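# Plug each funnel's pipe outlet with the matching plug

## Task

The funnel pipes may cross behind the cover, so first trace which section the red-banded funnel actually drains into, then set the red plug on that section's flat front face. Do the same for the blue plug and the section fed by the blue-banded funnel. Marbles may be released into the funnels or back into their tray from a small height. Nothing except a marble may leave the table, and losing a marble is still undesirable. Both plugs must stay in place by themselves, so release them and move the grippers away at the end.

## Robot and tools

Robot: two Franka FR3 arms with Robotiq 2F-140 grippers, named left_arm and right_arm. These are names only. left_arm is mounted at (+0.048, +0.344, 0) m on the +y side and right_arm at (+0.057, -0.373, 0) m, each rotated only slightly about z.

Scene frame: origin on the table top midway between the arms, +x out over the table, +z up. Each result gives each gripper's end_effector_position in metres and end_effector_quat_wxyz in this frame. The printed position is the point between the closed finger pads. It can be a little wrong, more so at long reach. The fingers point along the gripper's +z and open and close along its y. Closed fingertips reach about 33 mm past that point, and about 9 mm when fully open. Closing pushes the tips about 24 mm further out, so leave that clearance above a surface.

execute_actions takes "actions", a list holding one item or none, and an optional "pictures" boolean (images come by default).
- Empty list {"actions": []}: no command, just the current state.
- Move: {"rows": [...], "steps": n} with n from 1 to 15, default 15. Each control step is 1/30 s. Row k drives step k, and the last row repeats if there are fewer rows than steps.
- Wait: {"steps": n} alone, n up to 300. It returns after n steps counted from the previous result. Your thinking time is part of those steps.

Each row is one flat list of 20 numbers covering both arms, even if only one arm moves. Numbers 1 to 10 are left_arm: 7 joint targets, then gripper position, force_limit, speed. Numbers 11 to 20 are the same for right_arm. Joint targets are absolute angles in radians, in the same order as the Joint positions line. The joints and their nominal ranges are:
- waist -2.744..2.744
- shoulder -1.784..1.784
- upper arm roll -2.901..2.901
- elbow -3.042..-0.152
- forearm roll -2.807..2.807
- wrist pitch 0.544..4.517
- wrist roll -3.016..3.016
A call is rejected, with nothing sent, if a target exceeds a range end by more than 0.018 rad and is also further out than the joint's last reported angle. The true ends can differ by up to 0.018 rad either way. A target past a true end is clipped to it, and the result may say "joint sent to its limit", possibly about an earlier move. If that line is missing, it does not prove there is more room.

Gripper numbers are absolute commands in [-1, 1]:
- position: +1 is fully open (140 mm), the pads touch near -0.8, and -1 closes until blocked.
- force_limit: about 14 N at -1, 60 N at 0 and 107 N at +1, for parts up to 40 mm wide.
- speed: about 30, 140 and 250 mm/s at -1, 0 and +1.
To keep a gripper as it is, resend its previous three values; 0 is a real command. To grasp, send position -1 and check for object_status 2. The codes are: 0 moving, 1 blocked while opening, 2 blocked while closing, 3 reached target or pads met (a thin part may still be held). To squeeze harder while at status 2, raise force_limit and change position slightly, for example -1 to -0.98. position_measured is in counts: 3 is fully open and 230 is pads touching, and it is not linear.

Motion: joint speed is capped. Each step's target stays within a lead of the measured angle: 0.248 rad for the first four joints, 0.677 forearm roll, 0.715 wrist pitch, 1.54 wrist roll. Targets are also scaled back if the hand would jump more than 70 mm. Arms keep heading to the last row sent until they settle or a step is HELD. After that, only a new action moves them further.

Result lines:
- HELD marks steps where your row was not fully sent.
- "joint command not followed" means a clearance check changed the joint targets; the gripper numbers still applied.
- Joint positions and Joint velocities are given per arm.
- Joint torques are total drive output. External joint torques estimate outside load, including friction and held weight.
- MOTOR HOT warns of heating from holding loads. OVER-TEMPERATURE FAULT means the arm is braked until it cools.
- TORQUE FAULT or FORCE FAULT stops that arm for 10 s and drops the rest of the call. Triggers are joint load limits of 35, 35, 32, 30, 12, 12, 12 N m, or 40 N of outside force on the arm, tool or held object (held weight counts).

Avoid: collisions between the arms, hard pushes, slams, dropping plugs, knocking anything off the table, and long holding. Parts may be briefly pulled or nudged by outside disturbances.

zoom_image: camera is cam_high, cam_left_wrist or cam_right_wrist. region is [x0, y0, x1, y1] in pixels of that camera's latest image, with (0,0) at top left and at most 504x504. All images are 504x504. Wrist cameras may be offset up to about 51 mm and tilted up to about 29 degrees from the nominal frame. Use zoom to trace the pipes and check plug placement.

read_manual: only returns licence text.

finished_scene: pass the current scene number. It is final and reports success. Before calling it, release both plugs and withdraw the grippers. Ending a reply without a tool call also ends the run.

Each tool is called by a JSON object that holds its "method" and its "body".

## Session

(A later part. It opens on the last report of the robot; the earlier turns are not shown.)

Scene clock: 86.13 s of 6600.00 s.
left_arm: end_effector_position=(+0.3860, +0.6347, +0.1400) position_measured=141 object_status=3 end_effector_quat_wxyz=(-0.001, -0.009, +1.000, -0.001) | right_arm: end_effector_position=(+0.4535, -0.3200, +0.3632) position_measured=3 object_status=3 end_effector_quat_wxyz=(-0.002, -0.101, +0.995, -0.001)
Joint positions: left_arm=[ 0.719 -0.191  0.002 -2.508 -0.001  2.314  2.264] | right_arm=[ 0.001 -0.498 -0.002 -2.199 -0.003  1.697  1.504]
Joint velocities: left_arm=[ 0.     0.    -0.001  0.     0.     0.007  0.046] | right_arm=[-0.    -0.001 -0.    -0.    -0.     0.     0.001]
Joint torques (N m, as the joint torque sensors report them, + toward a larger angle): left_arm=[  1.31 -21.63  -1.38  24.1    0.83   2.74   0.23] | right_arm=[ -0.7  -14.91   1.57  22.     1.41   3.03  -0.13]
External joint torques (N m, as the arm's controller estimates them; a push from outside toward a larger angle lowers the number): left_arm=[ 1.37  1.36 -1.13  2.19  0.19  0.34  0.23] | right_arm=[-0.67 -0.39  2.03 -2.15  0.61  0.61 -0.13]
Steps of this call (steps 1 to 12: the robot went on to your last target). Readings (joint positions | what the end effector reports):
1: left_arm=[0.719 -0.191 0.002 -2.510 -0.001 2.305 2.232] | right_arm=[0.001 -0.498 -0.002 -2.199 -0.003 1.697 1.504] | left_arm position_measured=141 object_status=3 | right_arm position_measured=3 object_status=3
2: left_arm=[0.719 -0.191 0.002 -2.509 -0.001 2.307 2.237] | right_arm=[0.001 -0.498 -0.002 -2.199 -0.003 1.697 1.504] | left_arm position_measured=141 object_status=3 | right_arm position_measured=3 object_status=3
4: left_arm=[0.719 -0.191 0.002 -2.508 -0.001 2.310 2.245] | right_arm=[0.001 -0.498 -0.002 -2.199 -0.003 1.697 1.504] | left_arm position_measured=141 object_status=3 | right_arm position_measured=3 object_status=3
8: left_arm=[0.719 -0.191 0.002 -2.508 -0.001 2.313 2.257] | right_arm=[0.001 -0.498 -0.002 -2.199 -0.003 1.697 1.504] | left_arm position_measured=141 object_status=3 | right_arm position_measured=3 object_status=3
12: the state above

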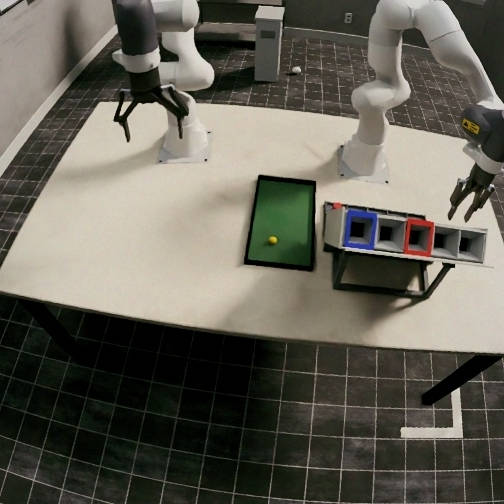

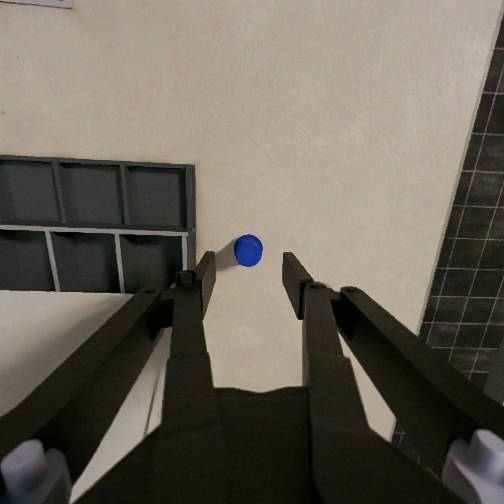

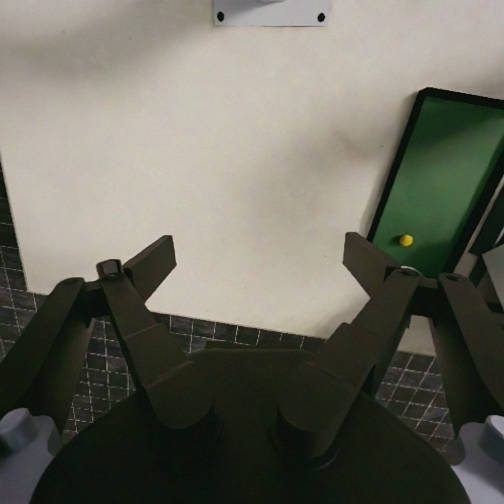

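Well aligned.

{"method": "execute_actions", "body": {"actions": [{"rows":[[0.724,-0.16,0,-2.515,0,2.39,2.282,-0.1,-0.5,0,0,-0.5,0,-2.2,0,1.7,1.5,1,0,0],[0.724,-0.13,0,-2.525,0,2.46,2.282,-0.1,-0.5,0,0,-0.5,0,-2.2,0,1.7,1.5,1,0,0],[0.724,-0.1,0,-2.535,0,2.52,2.282,-0.1,-0.5,0,0,-0.5,0,-2.2,0,1.7,1.5,1,0,0],[0.724,-0.075,0,-2.544,0,2.562,2.282,-0.1,-0.5,0,0,-0.5,0,-2.2,0,1.7,1.5,1,0,0],[0.724,-0.05,0,-2.553,0,2.562,2.282,-0.1,-0.5,0,0,-0.5,0,-2.2,0,1.7,1.5,1,0,0],[0.724,-0.028,0,-2.561,0,2.562,2.282,-0.1,-0.5,0,0,-0.5,0,-2.2,0,1.7,1.5,1,0,0],[0.724,-0.008,0,-2.568,0,2.562,2.282,-0.1,-0.5,0,0,-0.5,0,-2.2,0,1.7,1.5,1,0,0]],"steps":15}], "pictures": false}}

{"method": "execute_actions", "body": {"actions": [{"steps":8}], "pictures": false}}

{"method": "execute_actions", "body": {"actions": [{"rows":[[0.724,-0.008,0,-2.568,0,2.562,2.282,-1,-0.5,0,0,-0.5,0,-2.2,0,1.7,1.5,1,0,0]],"steps":13}], "pictures": false}}

{"method": "execute_actions", "body": {"actions": [{"rows":[[0.749,-0.5,0,-2.75,0,2.25,2.2,-1,-0.5,0,0,-0.5,0,-2.2,0,1.7,1.5,1,0,0]],"steps":12}], "pictures": false}}

{"method": "execute_actions", "body": {"actions": [{"rows":[[-0.148,-0.75,0,-2.92,0,2.15,1.413,-1,-0.5,0,0,-0.5,0,-2.2,0,1.7,1.5,1,0,0]],"steps":15}], "pictures": false}}

{"method": "execute_actions", "body": {"actions": [{"rows":[[-0.148,-0.662,0,-2.981,0,2.279,1.413,-1,-0.5,0,0,-0.5,0,-2.2,0,1.7,1.5,1,0,0]],"steps":15}]}}

{"method": "execute_actions", "body": {"actions": [{"rows":[[-0.148,-0.64,0,-2.988,0,2.33,1.413,-1,-0.5,0,0,-0.5,0,-2.2,0,1.7,1.5,1,0,0],[-0.148,-0.62,0,-2.995,0,2.38,1.413,-1,-0.5,0,0,-0.5,0,-2.2,0,1.7,1.5,1,0,0],[-0.148,-0.6,0,-3.002,0,2.42,1.413,-1,-0.5,0,0,-0.5,0,-2.2,0,1.7,1.5,1,0,0],[-0.148,-0.58,0,-3.008,0,2.46,1.413,-1,-0.5,0,0,-0.5,0,-2.2,0,1.7,1.5,1,0,0],[-0.148,-0.565,0,-3.013,0,2.482,1.413,-1,-0.5,0,0,-0.5,0,-2.2,0,1.7,1.5,1,0,0],[-0.148,-0.55,0,-3.018,0,2.482,1.413,-1,-0.5,0,0,-0.5,0,-2.2,0,1.7,1.5,1,0,0],[-0.148,-0.54,0,-3.021,0,2.482,1.413,-1,-0.5,0,0,-0.5,0,-2.2,0,1.7,1.5,1,0,0],[-0.148,-0.532,0,-3.024,0,2.482,1.413,-1,-0.5,0,0,-0.5,0,-2.2,0,1.7,1.5,1,0,0],[-0.148,-0.525,0,-3.026,0,2.482,1.413,-1,-0.5,0,0,-0.5,0,-2.2,0,1.7,1.5,1,0,0],[-0.148,-0.519,0,-3.028,0,2.482,1.413,-1,-0.5,0,0,-0.5,0,-2.2,0,1.7,1.5,1,0,0],[-0.148,-0.514,0,-3.03,0,2.482,1.413,-1,-0.5,0,0,-0.5,0,-2.2,0,1.7,1.5,1,0,0],[-0.148,-0.51,0,-3.031,0,2.482,1.413,-1,-0.5,0,0,-0.5,0,-2.2,0,1.7,1.5,1,0,0]],"steps":15}], "pictures": false}}

{"method": "execute_actions", "body": {"actions": [{"steps":8}], "pictures": false}}

{"method": "execute_actions", "body": {"actions": [{"rows":[[-0.148,-0.51,0,-3.031,0,2.482,1.413,-0.3,-0.5,-0.5,0,-0.5,0,-2.2,0,1.7,1.5,1,0,0]],"steps":10}], "pictures": false}}

{"method": "execute_actions", "body": {"actions": [{"rows":[[-0.148,-0.56,0,-3.015,0,2.4,1.413,-0.3,-0.5,0,0,-0.5,0,-2.2,0,1.7,1.5,1,0,0],[-0.148,-0.61,0,-3.0,0,2.32,1.413,-0.3,-0.5,0,0,-0.5,0,-2.2,0,1.7,1.5,1,0,0],[-0.148,-0.662,0,-2.981,0,2.24,1.413,-0.3,-0.5,0,0,-0.5,0,-2.2,0,1.7,1.5,1,0,0],[-0.148,-0.71,0,-2.95,0,2.17,1.413,-0.3,-0.5,0,0,-0.5,0,-2.2,0,1.7,1.5,1,0,0],[-0.148,-0.76,0,-2.92,0,2.1,1.413,-0.3,-0.5,0,0,-0.5,0,-2.2,0,1.7,1.5,1,0,0],[-0.148,-0.81,0,-2.88,0,2.03,1.413,-0.3,-0.5,0,0,-0.5,0,-2.2,0,1.7,1.5,1,0,0],[-0.148,-0.85,0,-2.84,0,1.97,1.413,-0.3,-0.5,0,0,-0.5,0,-2.2,0,1.7,1.5,1,0,0],[-0.148,-0.89,0,-2.8,0,1.91,1.413,-0.3,-0.5,0,0,-0.5,0,-2.2,0,1.7,1.5,1,0,0]],"steps":15}]}}

Scene clock: 101.70 s of 6600.00 s.
left_arm: end_effector_position=(+0.3812, +0.6323, +0.0532) position_measured=141 object_status=3 end_effector_quat_wxyz=(-0.008, -0.003, +1.000, -0.007) | right_arm: end_effector_position=(+0.4535, -0.3200, +0.3632) position_measured=3 object_status=3 end_effector_quat_wxyz=(-0.002, -0.101, +0.995, -0.001)
Joint positions: left_arm=[ 0.722 -0.008  0.001 -2.57  -0.001  2.541  2.278] | right_arm=[ 0.001 -0.498 -0.002 -2.199 -0.003  1.697  1.504]
Joint velocities: left_arm=[ 0.     0.    -0.     0.011  0.     0.112  0.001] | right_arm=[-0.001 -0.001  0.001  0.     0.001  0.001  0.   ]
Joint torques (N m, as the joint torque sensors report them, + toward a larger angle): left_arm=[  1.23 -26.64  -1.33  20.5    0.67   2.63   0.32] | right_arm=[ -0.45 -14.43   2.43  22.66   1.58   2.96  -0.09]
External joint torques (N m, as the arm's controller estimates them; a push from outside toward a larger angle lowers the number): left_arm=[ 1.24 -0.49 -1.32  1.94  0.2   0.35  0.32] | right_arm=[-0.48  0.13  2.8  -1.48  0.77  0.55 -0.09]
Steps of this call (steps 1 to 30: the robot went on to your last target; steps 31 to 90: nothing new was sent; then 12.07 s passed at rest; steps 91 to 105: all 15 steps of this action). Readings (joint positions | what the end effector reports):
91: left_arm=[0.719 -0.187 0.001 -2.508 -0.001 2.328 2.278] | right_arm=[0.001 -0.498 -0.002 -2.199 -0.003 1.697 1.504] | left_arm position_measured=141 object_status=3 | right_arm position_measured=3 object_status=3
92: left_arm=[0.720 -0.175 0.001 -2.510 -0.001 2.351 2.278] | right_arm=[0.001 -0.498 -0.002 -2.199 -0.003 1.697 1.504] | left_arm position_measured=141 object_status=3 | right_arm position_measured=3 object_status=3
94: left_arm=[0.721 -0.135 0.001 -2.520 -0.001 2.414 2.278] | right_arm=[0.001 -0.498 -0.002 -2.199 -0.003 1.697 1.504] | left_arm position_measured=141 object_status=3 | right_arm position_measured=3 object_status=3
98: left_arm=[0.722 -0.039 0.001 -2.556 -0.001 2.494 2.278] | right_arm=[0.001 -0.498 -0.002 -2.199 -0.003 1.697 1.504] | left_arm position_measured=141 object_status=3 | right_arm position_measured=3 object_status=3
105: the state above

Scene clock: 101.97 s of 6600.00 s.
left_arm: end_effector_position=(+0.3849, +0.6355, +0.0546) position_measured=141 object_status=3 end_effector_quat_wxyz=(-0.002, -0.003, +1.000, -0.002) | right_arm: end_effector_position=(+0.4535, -0.3200, +0.3632) position_measured=3 object_status=3 end_effector_quat_wxyz=(-0.002, -0.101, +0.995, -0.001)
Joint positions: left_arm=[ 0.722 -0.008  0.001 -2.569 -0.001  2.556  2.278] | right_arm=[ 0.001 -0.498 -0.002 -2.199 -0.003  1.697  1.504]
Joint velocities: left_arm=[ 0.     0.001  0.     0.001  0.     0.023 -0.001] | right_arm=[-0.001  0.    -0.     0.001 -0.    -0.    -0.002]
Joint torques (N m, as the joint torque sensors report them, + toward a larger angle): left_arm=[  1.62 -26.7   -1.11  21.36   0.68   2.73   0.37] | right_arm=[ -0.9  -15.25   1.35  22.82   1.45   2.99  -0.09]
External joint torques (N m, as the arm's controller estimates them; a push from outside toward a larger angle lowers the number): left_arm=[ 1.71 -0.35 -1.02  2.49  0.2   0.35  0.37] | right_arm=[-0.89 -0.73  1.78 -1.36  0.65  0.57 -0.09]
Steps of this call (steps 1 to 8: the robot went on to your last target). Readings (joint positions | what the end effector reports):
1: left_arm=[0.722 -0.008 0.001 -2.569 -0.001 2.545 2.278] | right_arm=[0.001 -0.498 -0.002 -2.199 -0.003 1.697 1.504] | left_arm position_measured=141 object_status=3 | right_arm position_measured=3 object_status=3
2: left_arm=[0.722 -0.008 0.001 -2.569 -0.001 2.547 2.278] | right_arm=[0.001 -0.498 -0.002 -2.199 -0.003 1.697 1.504] | left_arm position_measured=141 object_status=3 | right_arm position_measured=3 object_status=3
4: left_arm=[0.722 -0.008 0.001 -2.569 -0.001 2.551 2.278] | right_arm=[0.001 -0.498 -0.002 -2.199 -0.003 1.697 1.504] | left_arm position_measured=141 object_status=3 | right_arm position_measured=3 object_status=3
8: the state above

Scene clock: 102.40 s of 6600.00 s.
left_arm: end_effector_position=(+0.3857, +0.6362, +0.0550) position_measured=191 object_status=0 end_effector_quat_wxyz=(-0.001, -0.003, +1.000, -0.001) | right_arm: end_effector_position=(+0.4535, -0.3200, +0.3632) position_measured=3 object_status=3 end_effector_quat_wxyz=(-0.002, -0.101, +0.995, -0.001)
Joint positions: left_arm=[ 0.722 -0.008  0.001 -2.569 -0.001  2.558  2.278] | right_arm=[ 0.001 -0.498 -0.002 -2.199 -0.003  1.697  1.504]
Joint velocities: left_arm=[-0.001 -0.001 -0.    -0.     0.    -0.     0.   ] | right_arm=[-0.     0.    -0.001 -0.001  0.    -0.    -0.   ]
Joint torques (N m, as the joint torque sensors report them, + toward a larger angle): left_arm=[  1.66 -27.16  -1.11  20.77   0.67   2.92   0.23] | right_arm=[ -0.58 -15.02   1.65  22.56   1.57   3.12  -0.03]
External joint torques (N m, as the arm's controller estimates them; a push from outside toward a larger angle lowers the number): left_arm=[ 1.72 -0.74 -1.04  1.87  0.2   0.52  0.23] | right_arm=[-0.54 -0.49  2.12 -1.6   0.77  0.71 -0.03]
Steps of this call (steps 1 to 13: all 13 steps of this action). Readings (joint positions | what the end effector reports):
1: left_arm=[0.722 -0.008 0.001 -2.569 -0.001 2.556 2.278] | right_arm=[0.001 -0.498 -0.002 -2.199 -0.003 1.697 1.504] | left_arm position_measured=141 object_status=0 | right_arm position_measured=3 object_status=3
2: left_arm=[0.722 -0.008 0.001 -2.569 -0.001 2.557 2.278] | right_arm=[0.001 -0.498 -0.002 -2.199 -0.003 1.697 1.504] | left_arm position_measured=148 object_status=0 | right_arm position_measured=3 object_status=3
4: left_arm=[0.722 -0.008 0.001 -2.569 -0.001 2.558 2.278] | right_arm=[0.001 -0.498 -0.002 -2.199 -0.003 1.697 1.504] | left_arm position_measured=163 object_status=0 | right_arm position_measured=3 object_status=3
8: left_arm=[0.722 -0.008 0.001 -2.569 -0.001 2.558 2.278] | right_arm=[0.001 -0.498 -0.002 -2.199 -0.003 1.697 1.504] | left_arm position_measured=191 object_status=0 | right_arm position_measured=3 object_status=3
13: the state above

Scene clock: 102.80 s of 6600.00 s.
left_arm: end_effector_position=(+0.3277, +0.5978, +0.1618) position_measured=191 object_status=2 end_effector_quat_wxyz=(+0.020, -0.040, +0.999, +0.016) | right_arm: end_effector_position=(+0.4535, -0.3200, +0.3632) position_measured=3 object_status=3 end_effector_quat_wxyz=(-0.002, -0.101, +0.995, -0.001)
Joint positions: left_arm=[ 0.747 -0.496  0.    -2.739 -0.001  2.294  2.228] | right_arm=[ 0.001 -0.498 -0.002 -2.199 -0.003  1.697  1.504]
Joint velocities: left_arm=[ 0.002 -0.072 -0.001 -0.085  0.001 -0.24  -0.08 ] | right_arm=[-0.001  0.001 -0.    -0.    -0.    -0.    -0.001]
Joint torques (N m, as the joint torque sensors report them, + toward a larger angle): left_arm=[  2.16 -11.84  -1.05  23.05   0.88   1.78  -0.01] | right_arm=[ -0.35 -15.21   1.94  22.36   1.48   2.97  -0.01]
External joint torques (N m, as the arm's controller estimates them; a push from outside toward a larger angle lowers the number): left_arm=[ 2.23 -1.61 -0.51  1.66  0.2  -0.55 -0.01] | right_arm=[-0.32 -0.81  2.38 -1.73  0.68  0.56 -0.01]
Steps of this call (steps 1 to 12: all 12 steps of this action). Readings (joint positions | what the end effector reports):
1: left_arm=[0.724 -0.032 0.000 -2.590 -0.001 2.537 2.275] | right_arm=[0.001 -0.498 -0.002 -2.199 -0.003 1.697 1.504] | left_arm position_measured=191 object_status=2 | right_arm position_measured=3 object_status=3
2: left_arm=[0.727 -0.073 -0.000 -2.621 -0.001 2.507 2.271] | right_arm=[0.001 -0.498 -0.002 -2.199 -0.003 1.697 1.504] | left_arm position_measured=191 object_status=2 | right_arm position_measured=3 object_status=3
4: left_arm=[0.735 -0.182 -0.000 -2.683 -0.001 2.440 2.261] | right_arm=[0.001 -0.498 -0.002 -2.199 -0.003 1.697 1.504] | left_arm position_measured=191 object_status=2 | right_arm position_measured=3 object_status=3
8: left_arm=[0.745 -0.439 0.000 -2.734 -0.001 2.336 2.241] | right_arm=[0.001 -0.498 -0.002 -2.199 -0.003 1.697 1.504] | left_arm position_measured=191 object_status=2 | right_arm position_measured=3 object_status=3
12: the state above

Scene clock: 103.30 s of 6600.00 s.
left_arm: end_effector_position=(+0.3422, +0.3095, +0.1538) position_measured=191 object_status=2 end_effector_quat_wxyz=(-0.002, +0.088, +0.996, +0.002) | right_arm: end_effector_position=(+0.4535, -0.3200, +0.3632) position_measured=3 object_status=3 end_effector_quat_wxyz=(-0.002, -0.101, +0.995, -0.001)
Joint positions: left_arm=[-0.105 -0.746 -0.005 -2.916 -0.     2.166  1.628] | right_arm=[ 0.001 -0.498 -0.002 -2.199 -0.003  1.697  1.504]
Joint velocities: left_arm=[-0.588 -0.015 -0.002 -0.029 -0.002 -0.084 -0.697] | right_arm=[-0.001  0.001 -0.     0.001  0.     0.     0.001]
Joint torques (N m, as the joint torque sensors report them, + toward a larger angle): left_arm=[ 3.26 -7.14  2.09 24.21  0.72  1.96 -0.27] | right_arm=[ -1.16 -15.03   1.71  22.92   1.43   3.08  -0.12]
External joint torques (N m, as the arm's controller estimates them; a push from outside toward a larger angle lowers the number): left_arm=[-1.43 -1.79 -0.92  1.19 -0.05 -0.43 -0.29] | right_arm=[-1.14 -0.57  2.15 -1.23  0.62  0.67 -0.12]
Steps of this call (steps 1 to 15: all 15 steps of this action). Readings (joint positions | what the end effector reports):
1: left_arm=[0.715 -0.525 0.010 -2.765 -0.000 2.283 2.184] | right_arm=[0.001 -0.498 -0.002 -2.199 -0.003 1.697 1.504] | left_arm position_measured=191 object_status=2 | right_arm position_measured=3 object_status=3
2: left_arm=[0.670 -0.568 0.010 -2.797 -0.000 2.268 2.137] | right_arm=[0.001 -0.498 -0.002 -2.199 -0.003 1.697 1.504] | left_arm position_measured=191 object_status=2 | right_arm position_measured=3 object_status=3
4: left_arm=[0.563 -0.642 0.006 -2.846 -0.000 2.242 2.039] | right_arm=[0.001 -0.498 -0.002 -2.199 -0.003 1.697 1.504] | left_arm position_measured=191 object_status=2 | right_arm position_measured=3 object_status=3
8: left_arm=[0.306 -0.721 0.002 -2.897 -0.000 2.201 1.855] | right_arm=[0.001 -0.498 -0.002 -2.199 -0.003 1.697 1.504] | left_arm position_measured=191 object_status=2 | right_arm position_measured=3 object_status=3
15: the state above

Scene clock: 103.80 s of 6600.00 s.
left_arm: end_effector_position=(+0.3253, +0.3003, +0.1102) position_measured=191 object_status=2 end_effector_quat_wxyz=(-0.023, +0.022, +0.999, +0.004) | right_arm: end_effector_position=(+0.4535, -0.3200, +0.3632) position_measured=3 object_status=3 end_effector_quat_wxyz=(-0.002, -0.101, +0.995, -0.001)
Joint positions: left_arm=[-0.146 -0.664 -0.002 -2.981 -0.     2.27   1.458] | right_arm=[ 0.001 -0.498 -0.002 -2.199 -0.003  1.697  1.504]
Joint velocities: left_arm=[-0.    -0.     0.     0.    -0.001  0.036 -0.134] | right_arm=[ 0.     0.001 -0.001 -0.001 -0.    -0.001 -0.   ]
Joint torques (N m, as the joint torque sensors report them, + toward a larger angle): left_arm=[-1.76 -4.94  0.34 23.29  0.44  2.78 -0.11] | right_arm=[ -1.03 -15.1    1.89  22.75   1.47   3.07  -0.06]
External joint torques (N m, as the arm's controller estimates them; a push from outside toward a larger angle lowers the number): left_arm=[-1.78  1.71  0.88  1.56 -0.16  0.51 -0.11] | right_arm=[-1.02 -0.67  2.32 -1.33  0.66  0.67 -0.06]
Steps of this call (steps 1 to 15: all 15 steps of this action). Readings (joint positions | what the end effector reports):
1: left_arm=[-0.120 -0.734 -0.005 -2.925 -0.000 2.188 1.606] | right_arm=[0.001 -0.498 -0.002 -2.199 -0.003 1.697 1.504] | left_arm position_measured=191 object_status=2 | right_arm position_measured=3 object_status=3
2: left_arm=[-0.130 -0.712 -0.005 -2.940 -0.000 2.205 1.586] | right_arm=[0.001 -0.498 -0.002 -2.199 -0.003 1.697 1.504] | left_arm position_measured=191 object_status=2 | right_arm position_measured=3 object_status=3
4: left_arm=[-0.139 -0.680 -0.004 -2.967 -0.000 2.226 1.553] | right_arm=[0.001 -0.498 -0.002 -2.199 -0.003 1.697 1.504] | left_arm position_measured=191 object_status=2 | right_arm position_measured=3 object_status=3
8: left_arm=[-0.145 -0.664 -0.002 -2.981 -0.000 2.251 1.505] | right_arm=[0.001 -0.498 -0.002 -2.199 -0.003 1.697 1.504] | left_arm position_measured=191 object_status=2 | right_arm position_measured=3 object_status=3
15: the state above

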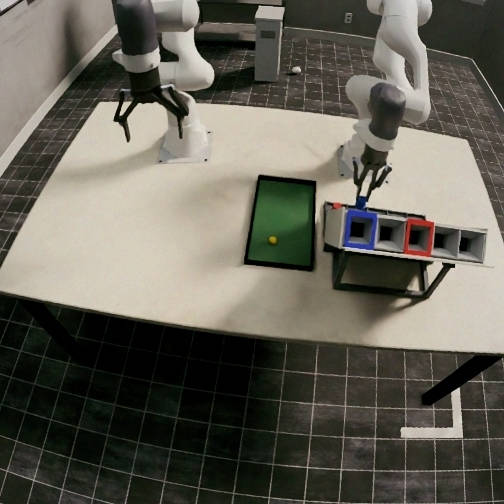

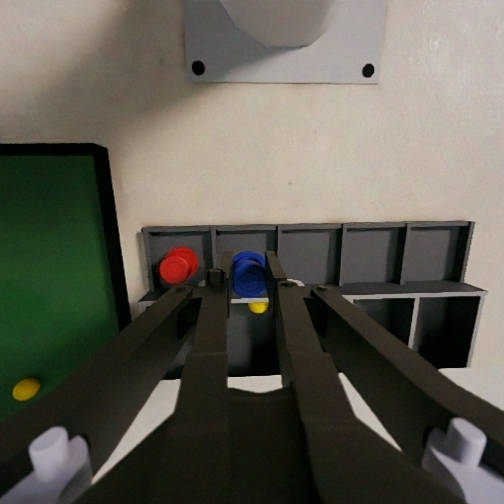

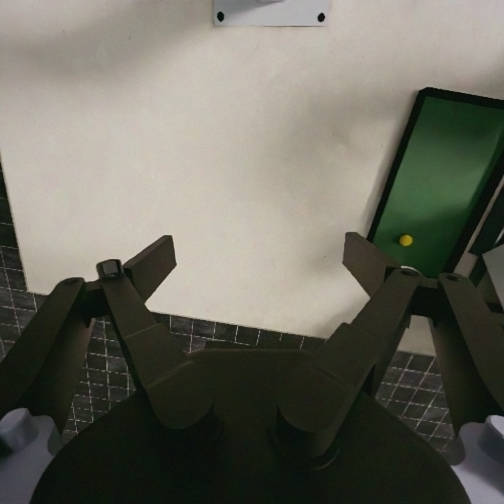

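Scene clock: 104.30 s of 6600.00 s.
left_arm: end_effector_position=(+0.3233, +0.3006, +0.0631) position_measured=191 object_status=2 end_effector_quat_wxyz=(-0.026, +0.006, +1.000, +0.004) | right_arm: end_effector_position=(+0.4535, -0.3200, +0.3632) position_measured=3 object_status=3 end_effector_quat_wxyz=(-0.002, -0.101, +0.995, -0.001)
Joint positions: left_arm=[-0.146 -0.515 -0.002 -3.03  -0.     2.462  1.425] | right_arm=[ 0.001 -0.498 -0.002 -2.199 -0.003  1.697  1.504]
Joint velocities: left_arm=[-0.003  0.021  0.001 -0.001 -0.     0.065 -0.026] | right_arm=[-0.001 -0.    -0.    -0.    -0.     0.001 -0.   ]
Joint torques (N m, as the joint torque sensors report them, + toward a larger angle): left_arm=[-1.6  -6.57  0.44 21.1   0.37  3.5  -0.08] | right_arm=[  0.14 -15.08   1.73  23.95   1.5    3.05   0.08]
External joint torques (N m, as the arm's controller estimates them; a push from outside toward a larger angle lowers the number): left_arm=[-1.6   3.6   0.88  0.76 -0.1   0.85 -0.09] | right_arm=[ 0.19 -0.56  2.2  -0.18  0.7   0.64  0.08]
Steps of this call (steps 1 to 15: all 15 steps of this action). Readings (joint positions | what the end effector reports):
1: left_arm=[-0.146 -0.660 -0.002 -2.982 -0.000 2.280 1.453] | right_arm=[0.001 -0.498 -0.002 -2.199 -0.003 1.697 1.504] | left_arm position_measured=191 object_status=2 | right_arm position_measured=3 object_status=3
2: left_arm=[-0.146 -0.650 -0.002 -2.984 -0.000 2.297 1.450] | right_arm=[0.001 -0.498 -0.002 -2.199 -0.003 1.697 1.504] | left_arm position_measured=191 object_status=2 | right_arm position_measured=3 object_status=3
4: left_arm=[-0.146 -0.620 -0.002 -2.993 -0.000 2.344 1.443] | right_arm=[0.001 -0.498 -0.002 -2.199 -0.003 1.697 1.504] | left_arm position_measured=191 object_status=2 | right_arm position_measured=3 object_status=3
8: left_arm=[-0.146 -0.558 -0.002 -3.015 -0.000 2.418 1.434] | right_arm=[0.001 -0.498 -0.002 -2.199 -0.003 1.697 1.504] | left_arm position_measured=191 object_status=2 | right_arm position_measured=3 object_status=3
15: the state above

Scene clock: 104.57 s of 6600.00 s.
left_arm: end_effector_position=(+0.3252, +0.3003, +0.0635) position_measured=191 object_status=2 end_effector_quat_wxyz=(-0.023, +0.003, +1.000, +0.004) | right_arm: end_effector_position=(+0.4535, -0.3200, +0.3632) position_measured=3 object_status=3 end_effector_quat_wxyz=(-0.002, -0.101, +0.995, -0.001)
Joint positions: left_arm=[-0.146 -0.515 -0.002 -3.03  -0.     2.468  1.42 ] | right_arm=[ 0.001 -0.498 -0.002 -2.199 -0.003  1.697  1.504]
Joint velocities: left_arm=[-0.001  0.     0.002 -0.001 -0.001  0.005 -0.012] | right_arm=[ 0.001  0.001  0.     0.    -0.001  0.001 -0.001]
Joint torques (N m, as the joint torque sensors report them, + toward a larger angle): left_arm=[-1.8  -6.14  0.4  20.6   0.43  4.2  -0.03] | right_arm=[ -1.3  -14.78   2.01  23.     1.41   3.07   0.02]
External joint torques (N m, as the arm's controller estimates them; a push from outside toward a larger angle lowers the number): left_arm=[-1.77  3.11  0.86  1.16 -0.05  1.9  -0.03] | right_arm=[-1.27 -0.39  2.45 -1.08  0.61  0.66  0.02]
Steps of this call (steps 1 to 8: the robot went on to your last target). Readings (joint positions | what the end effector reports):
1: left_arm=[-0.146 -0.515 -0.002 -3.030 -0.000 2.464 1.424] | right_arm=[0.001 -0.498 -0.002 -2.199 -0.003 1.697 1.504] | left_arm position_measured=191 object_status=2 | right_arm position_measured=3 object_status=3
2: left_arm=[-0.146 -0.515 -0.002 -3.030 -0.000 2.465 1.423] | right_arm=[0.001 -0.498 -0.002 -2.199 -0.003 1.697 1.504] | left_arm position_measured=191 object_status=2 | right_arm position_measured=3 object_status=3
4: left_arm=[-0.146 -0.515 -0.002 -3.030 -0.000 2.467 1.422] | right_arm=[0.001 -0.498 -0.002 -2.199 -0.003 1.697 1.504] | left_arm position_measured=191 object_status=2 | right_arm position_measured=3 object_status=3
8: the state above

Scene clock: 104.90 s of 6600.00 s.
left_arm: end_effector_position=(+0.3276, +0.2999, +0.0637) position_measured=167 object_status=0 end_effector_quat_wxyz=(-0.020, +0.002, +1.000, +0.003) | right_arm: end_effector_position=(+0.4535, -0.3200, +0.3632) position_measured=3 object_status=3 end_effector_quat_wxyz=(-0.002, -0.101, +0.995, -0.001)
Joint positions: left_arm=[-0.146 -0.513 -0.002 -3.03  -0.     2.477  1.418] | right_arm=[ 0.001 -0.498 -0.002 -2.199 -0.003  1.697  1.504]
Joint velocities: left_arm=[-0.001  0.     0.     0.     0.001  0.012 -0.003] | right_arm=[-0.001 -0.003  0.001  0.     0.    -0.001  0.   ]
Joint torques (N m, as the joint torque sensors report them, + toward a larger angle): left_arm=[-1.58 -7.95  0.38 20.46  0.42  2.54  0.13] | right_arm=[ -0.87 -15.45   1.97  23.21   1.54   3.13  -0.06]
External joint torques (N m, as the arm's controller estimates them; a push from outside toward a larger angle lowers the number): left_arm=[-1.57  1.35  0.83  1.01 -0.05  0.22  0.13] | right_arm=[-0.88 -0.78  2.35 -1.02  0.73  0.71 -0.06]
Steps of this call (steps 1 to 10: all 10 steps of this action). Readings (joint positions | what the end effector reports):
1: left_arm=[-0.146 -0.515 -0.002 -3.030 -0.000 2.468 1.420] | right_arm=[0.001 -0.498 -0.002 -2.199 -0.003 1.697 1.504] | left_arm position_measured=191 object_status=0 | right_arm position_measured=3 object_status=3
2: left_arm=[-0.146 -0.514 -0.002 -3.030 -0.000 2.469 1.419] | right_arm=[0.001 -0.498 -0.002 -2.199 -0.003 1.697 1.504] | left_arm position_measured=191 object_status=0 | right_arm position_measured=3 object_status=3
4: left_arm=[-0.146 -0.513 -0.002 -3.030 -0.000 2.473 1.419] | right_arm=[0.001 -0.498 -0.002 -2.199 -0.003 1.697 1.504] | left_arm position_measured=178 object_status=0 | right_arm position_measured=3 object_status=3
8: left_arm=[-0.146 -0.513 -0.002 -3.030 -0.000 2.476 1.418] | right_arm=[0.001 -0.498 -0.002 -2.199 -0.003 1.697 1.504] | left_arm position_measured=167 object_status=0 | right_arm position_measured=3 object_status=3
10: the state above

Scene clock: 105.40 s of 6600.00 s.
left_arm: end_effector_position=(+0.3502, +0.2963, +0.2348) position_measured=167 object_status=3 end_effector_quat_wxyz=(+0.035, +0.002, +0.999, -0.005) | right_arm: end_effector_position=(+0.4535, -0.3200, +0.3632) position_measured=3 object_status=3 end_effector_quat_wxyz=(-0.002, -0.101, +0.995, -0.001)
Joint positions: left_arm=[-0.146 -0.889 -0.001 -2.798 -0.     1.979  1.417] | right_arm=[ 0.001 -0.498 -0.002 -2.199 -0.003  1.697  1.504]
Joint velocities: left_arm=[-0.     0.001 -0.    -0.007  0.    -0.405 -0.   ] | right_arm=[ 0.     0.    -0.001 -0.001  0.     0.001 -0.001]
Joint torques (N m, as the joint torque sensors report them, + toward a larger angle): left_arm=[-2.09 -2.43 -0.28 26.55  0.77  2.37 -0.07] | right_arm=[  0.42 -15.87   1.94  22.71   1.46   3.05   0.  ]
External joint torques (N m, as the arm's controller estimates them; a push from outside toward a larger angle lowers the number): left_arm=[-2.07 -0.2   0.44  1.91  0.   -0.36 -0.07] | right_arm=[ 0.39 -1.47  2.32 -1.35  0.65  0.65  0.  ]
Steps of this call (steps 1 to 15: all 15 steps of this action). Readings (joint positions | what the end effector reports):
1: left_arm=[-0.146 -0.521 -0.002 -3.029 -0.000 2.464 1.418] | right_arm=[0.001 -0.498 -0.002 -2.199 -0.003 1.697 1.504] | left_arm position_measured=167 object_status=0 | right_arm position_measured=3 object_status=3
2: left_arm=[-0.146 -0.542 -0.002 -3.024 -0.000 2.438 1.418] | right_arm=[0.001 -0.498 -0.002 -2.199 -0.003 1.697 1.504] | left_arm position_measured=167 object_status=0 | right_arm position_measured=3 object_status=3
4: left_arm=[-0.146 -0.614 -0.002 -3.000 -0.000 2.360 1.418] | right_arm=[0.001 -0.498 -0.002 -2.199 -0.003 1.697 1.504] | left_arm position_measured=167 object_status=3 | right_arm position_measured=3 object_status=3
8: left_arm=[-0.146 -0.791 -0.002 -2.881 -0.000 2.161 1.417] | right_arm=[0.001 -0.498 -0.002 -2.199 -0.003 1.697 1.504] | left_arm position_measured=167 object_status=3 | right_arm position_measured=3 object_status=3
15: the state above

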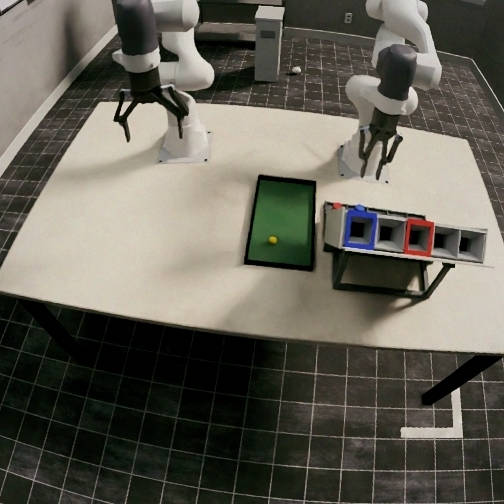

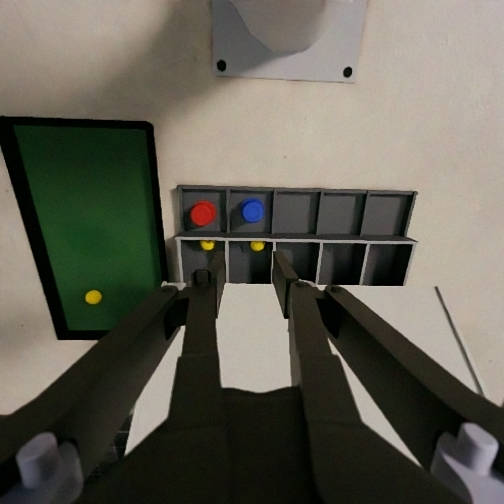

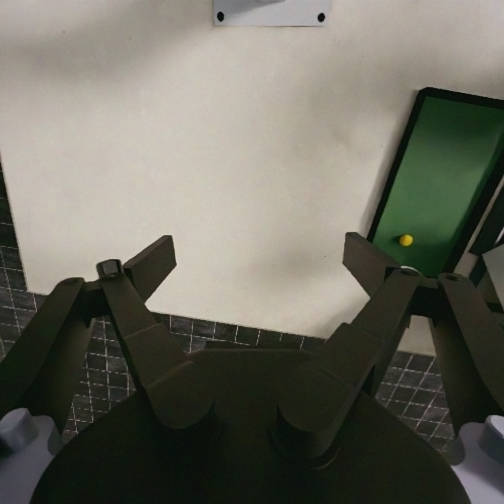

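{"method": "finished_scene", "body": {"scene": 2}}

The scene is finished: the task was done.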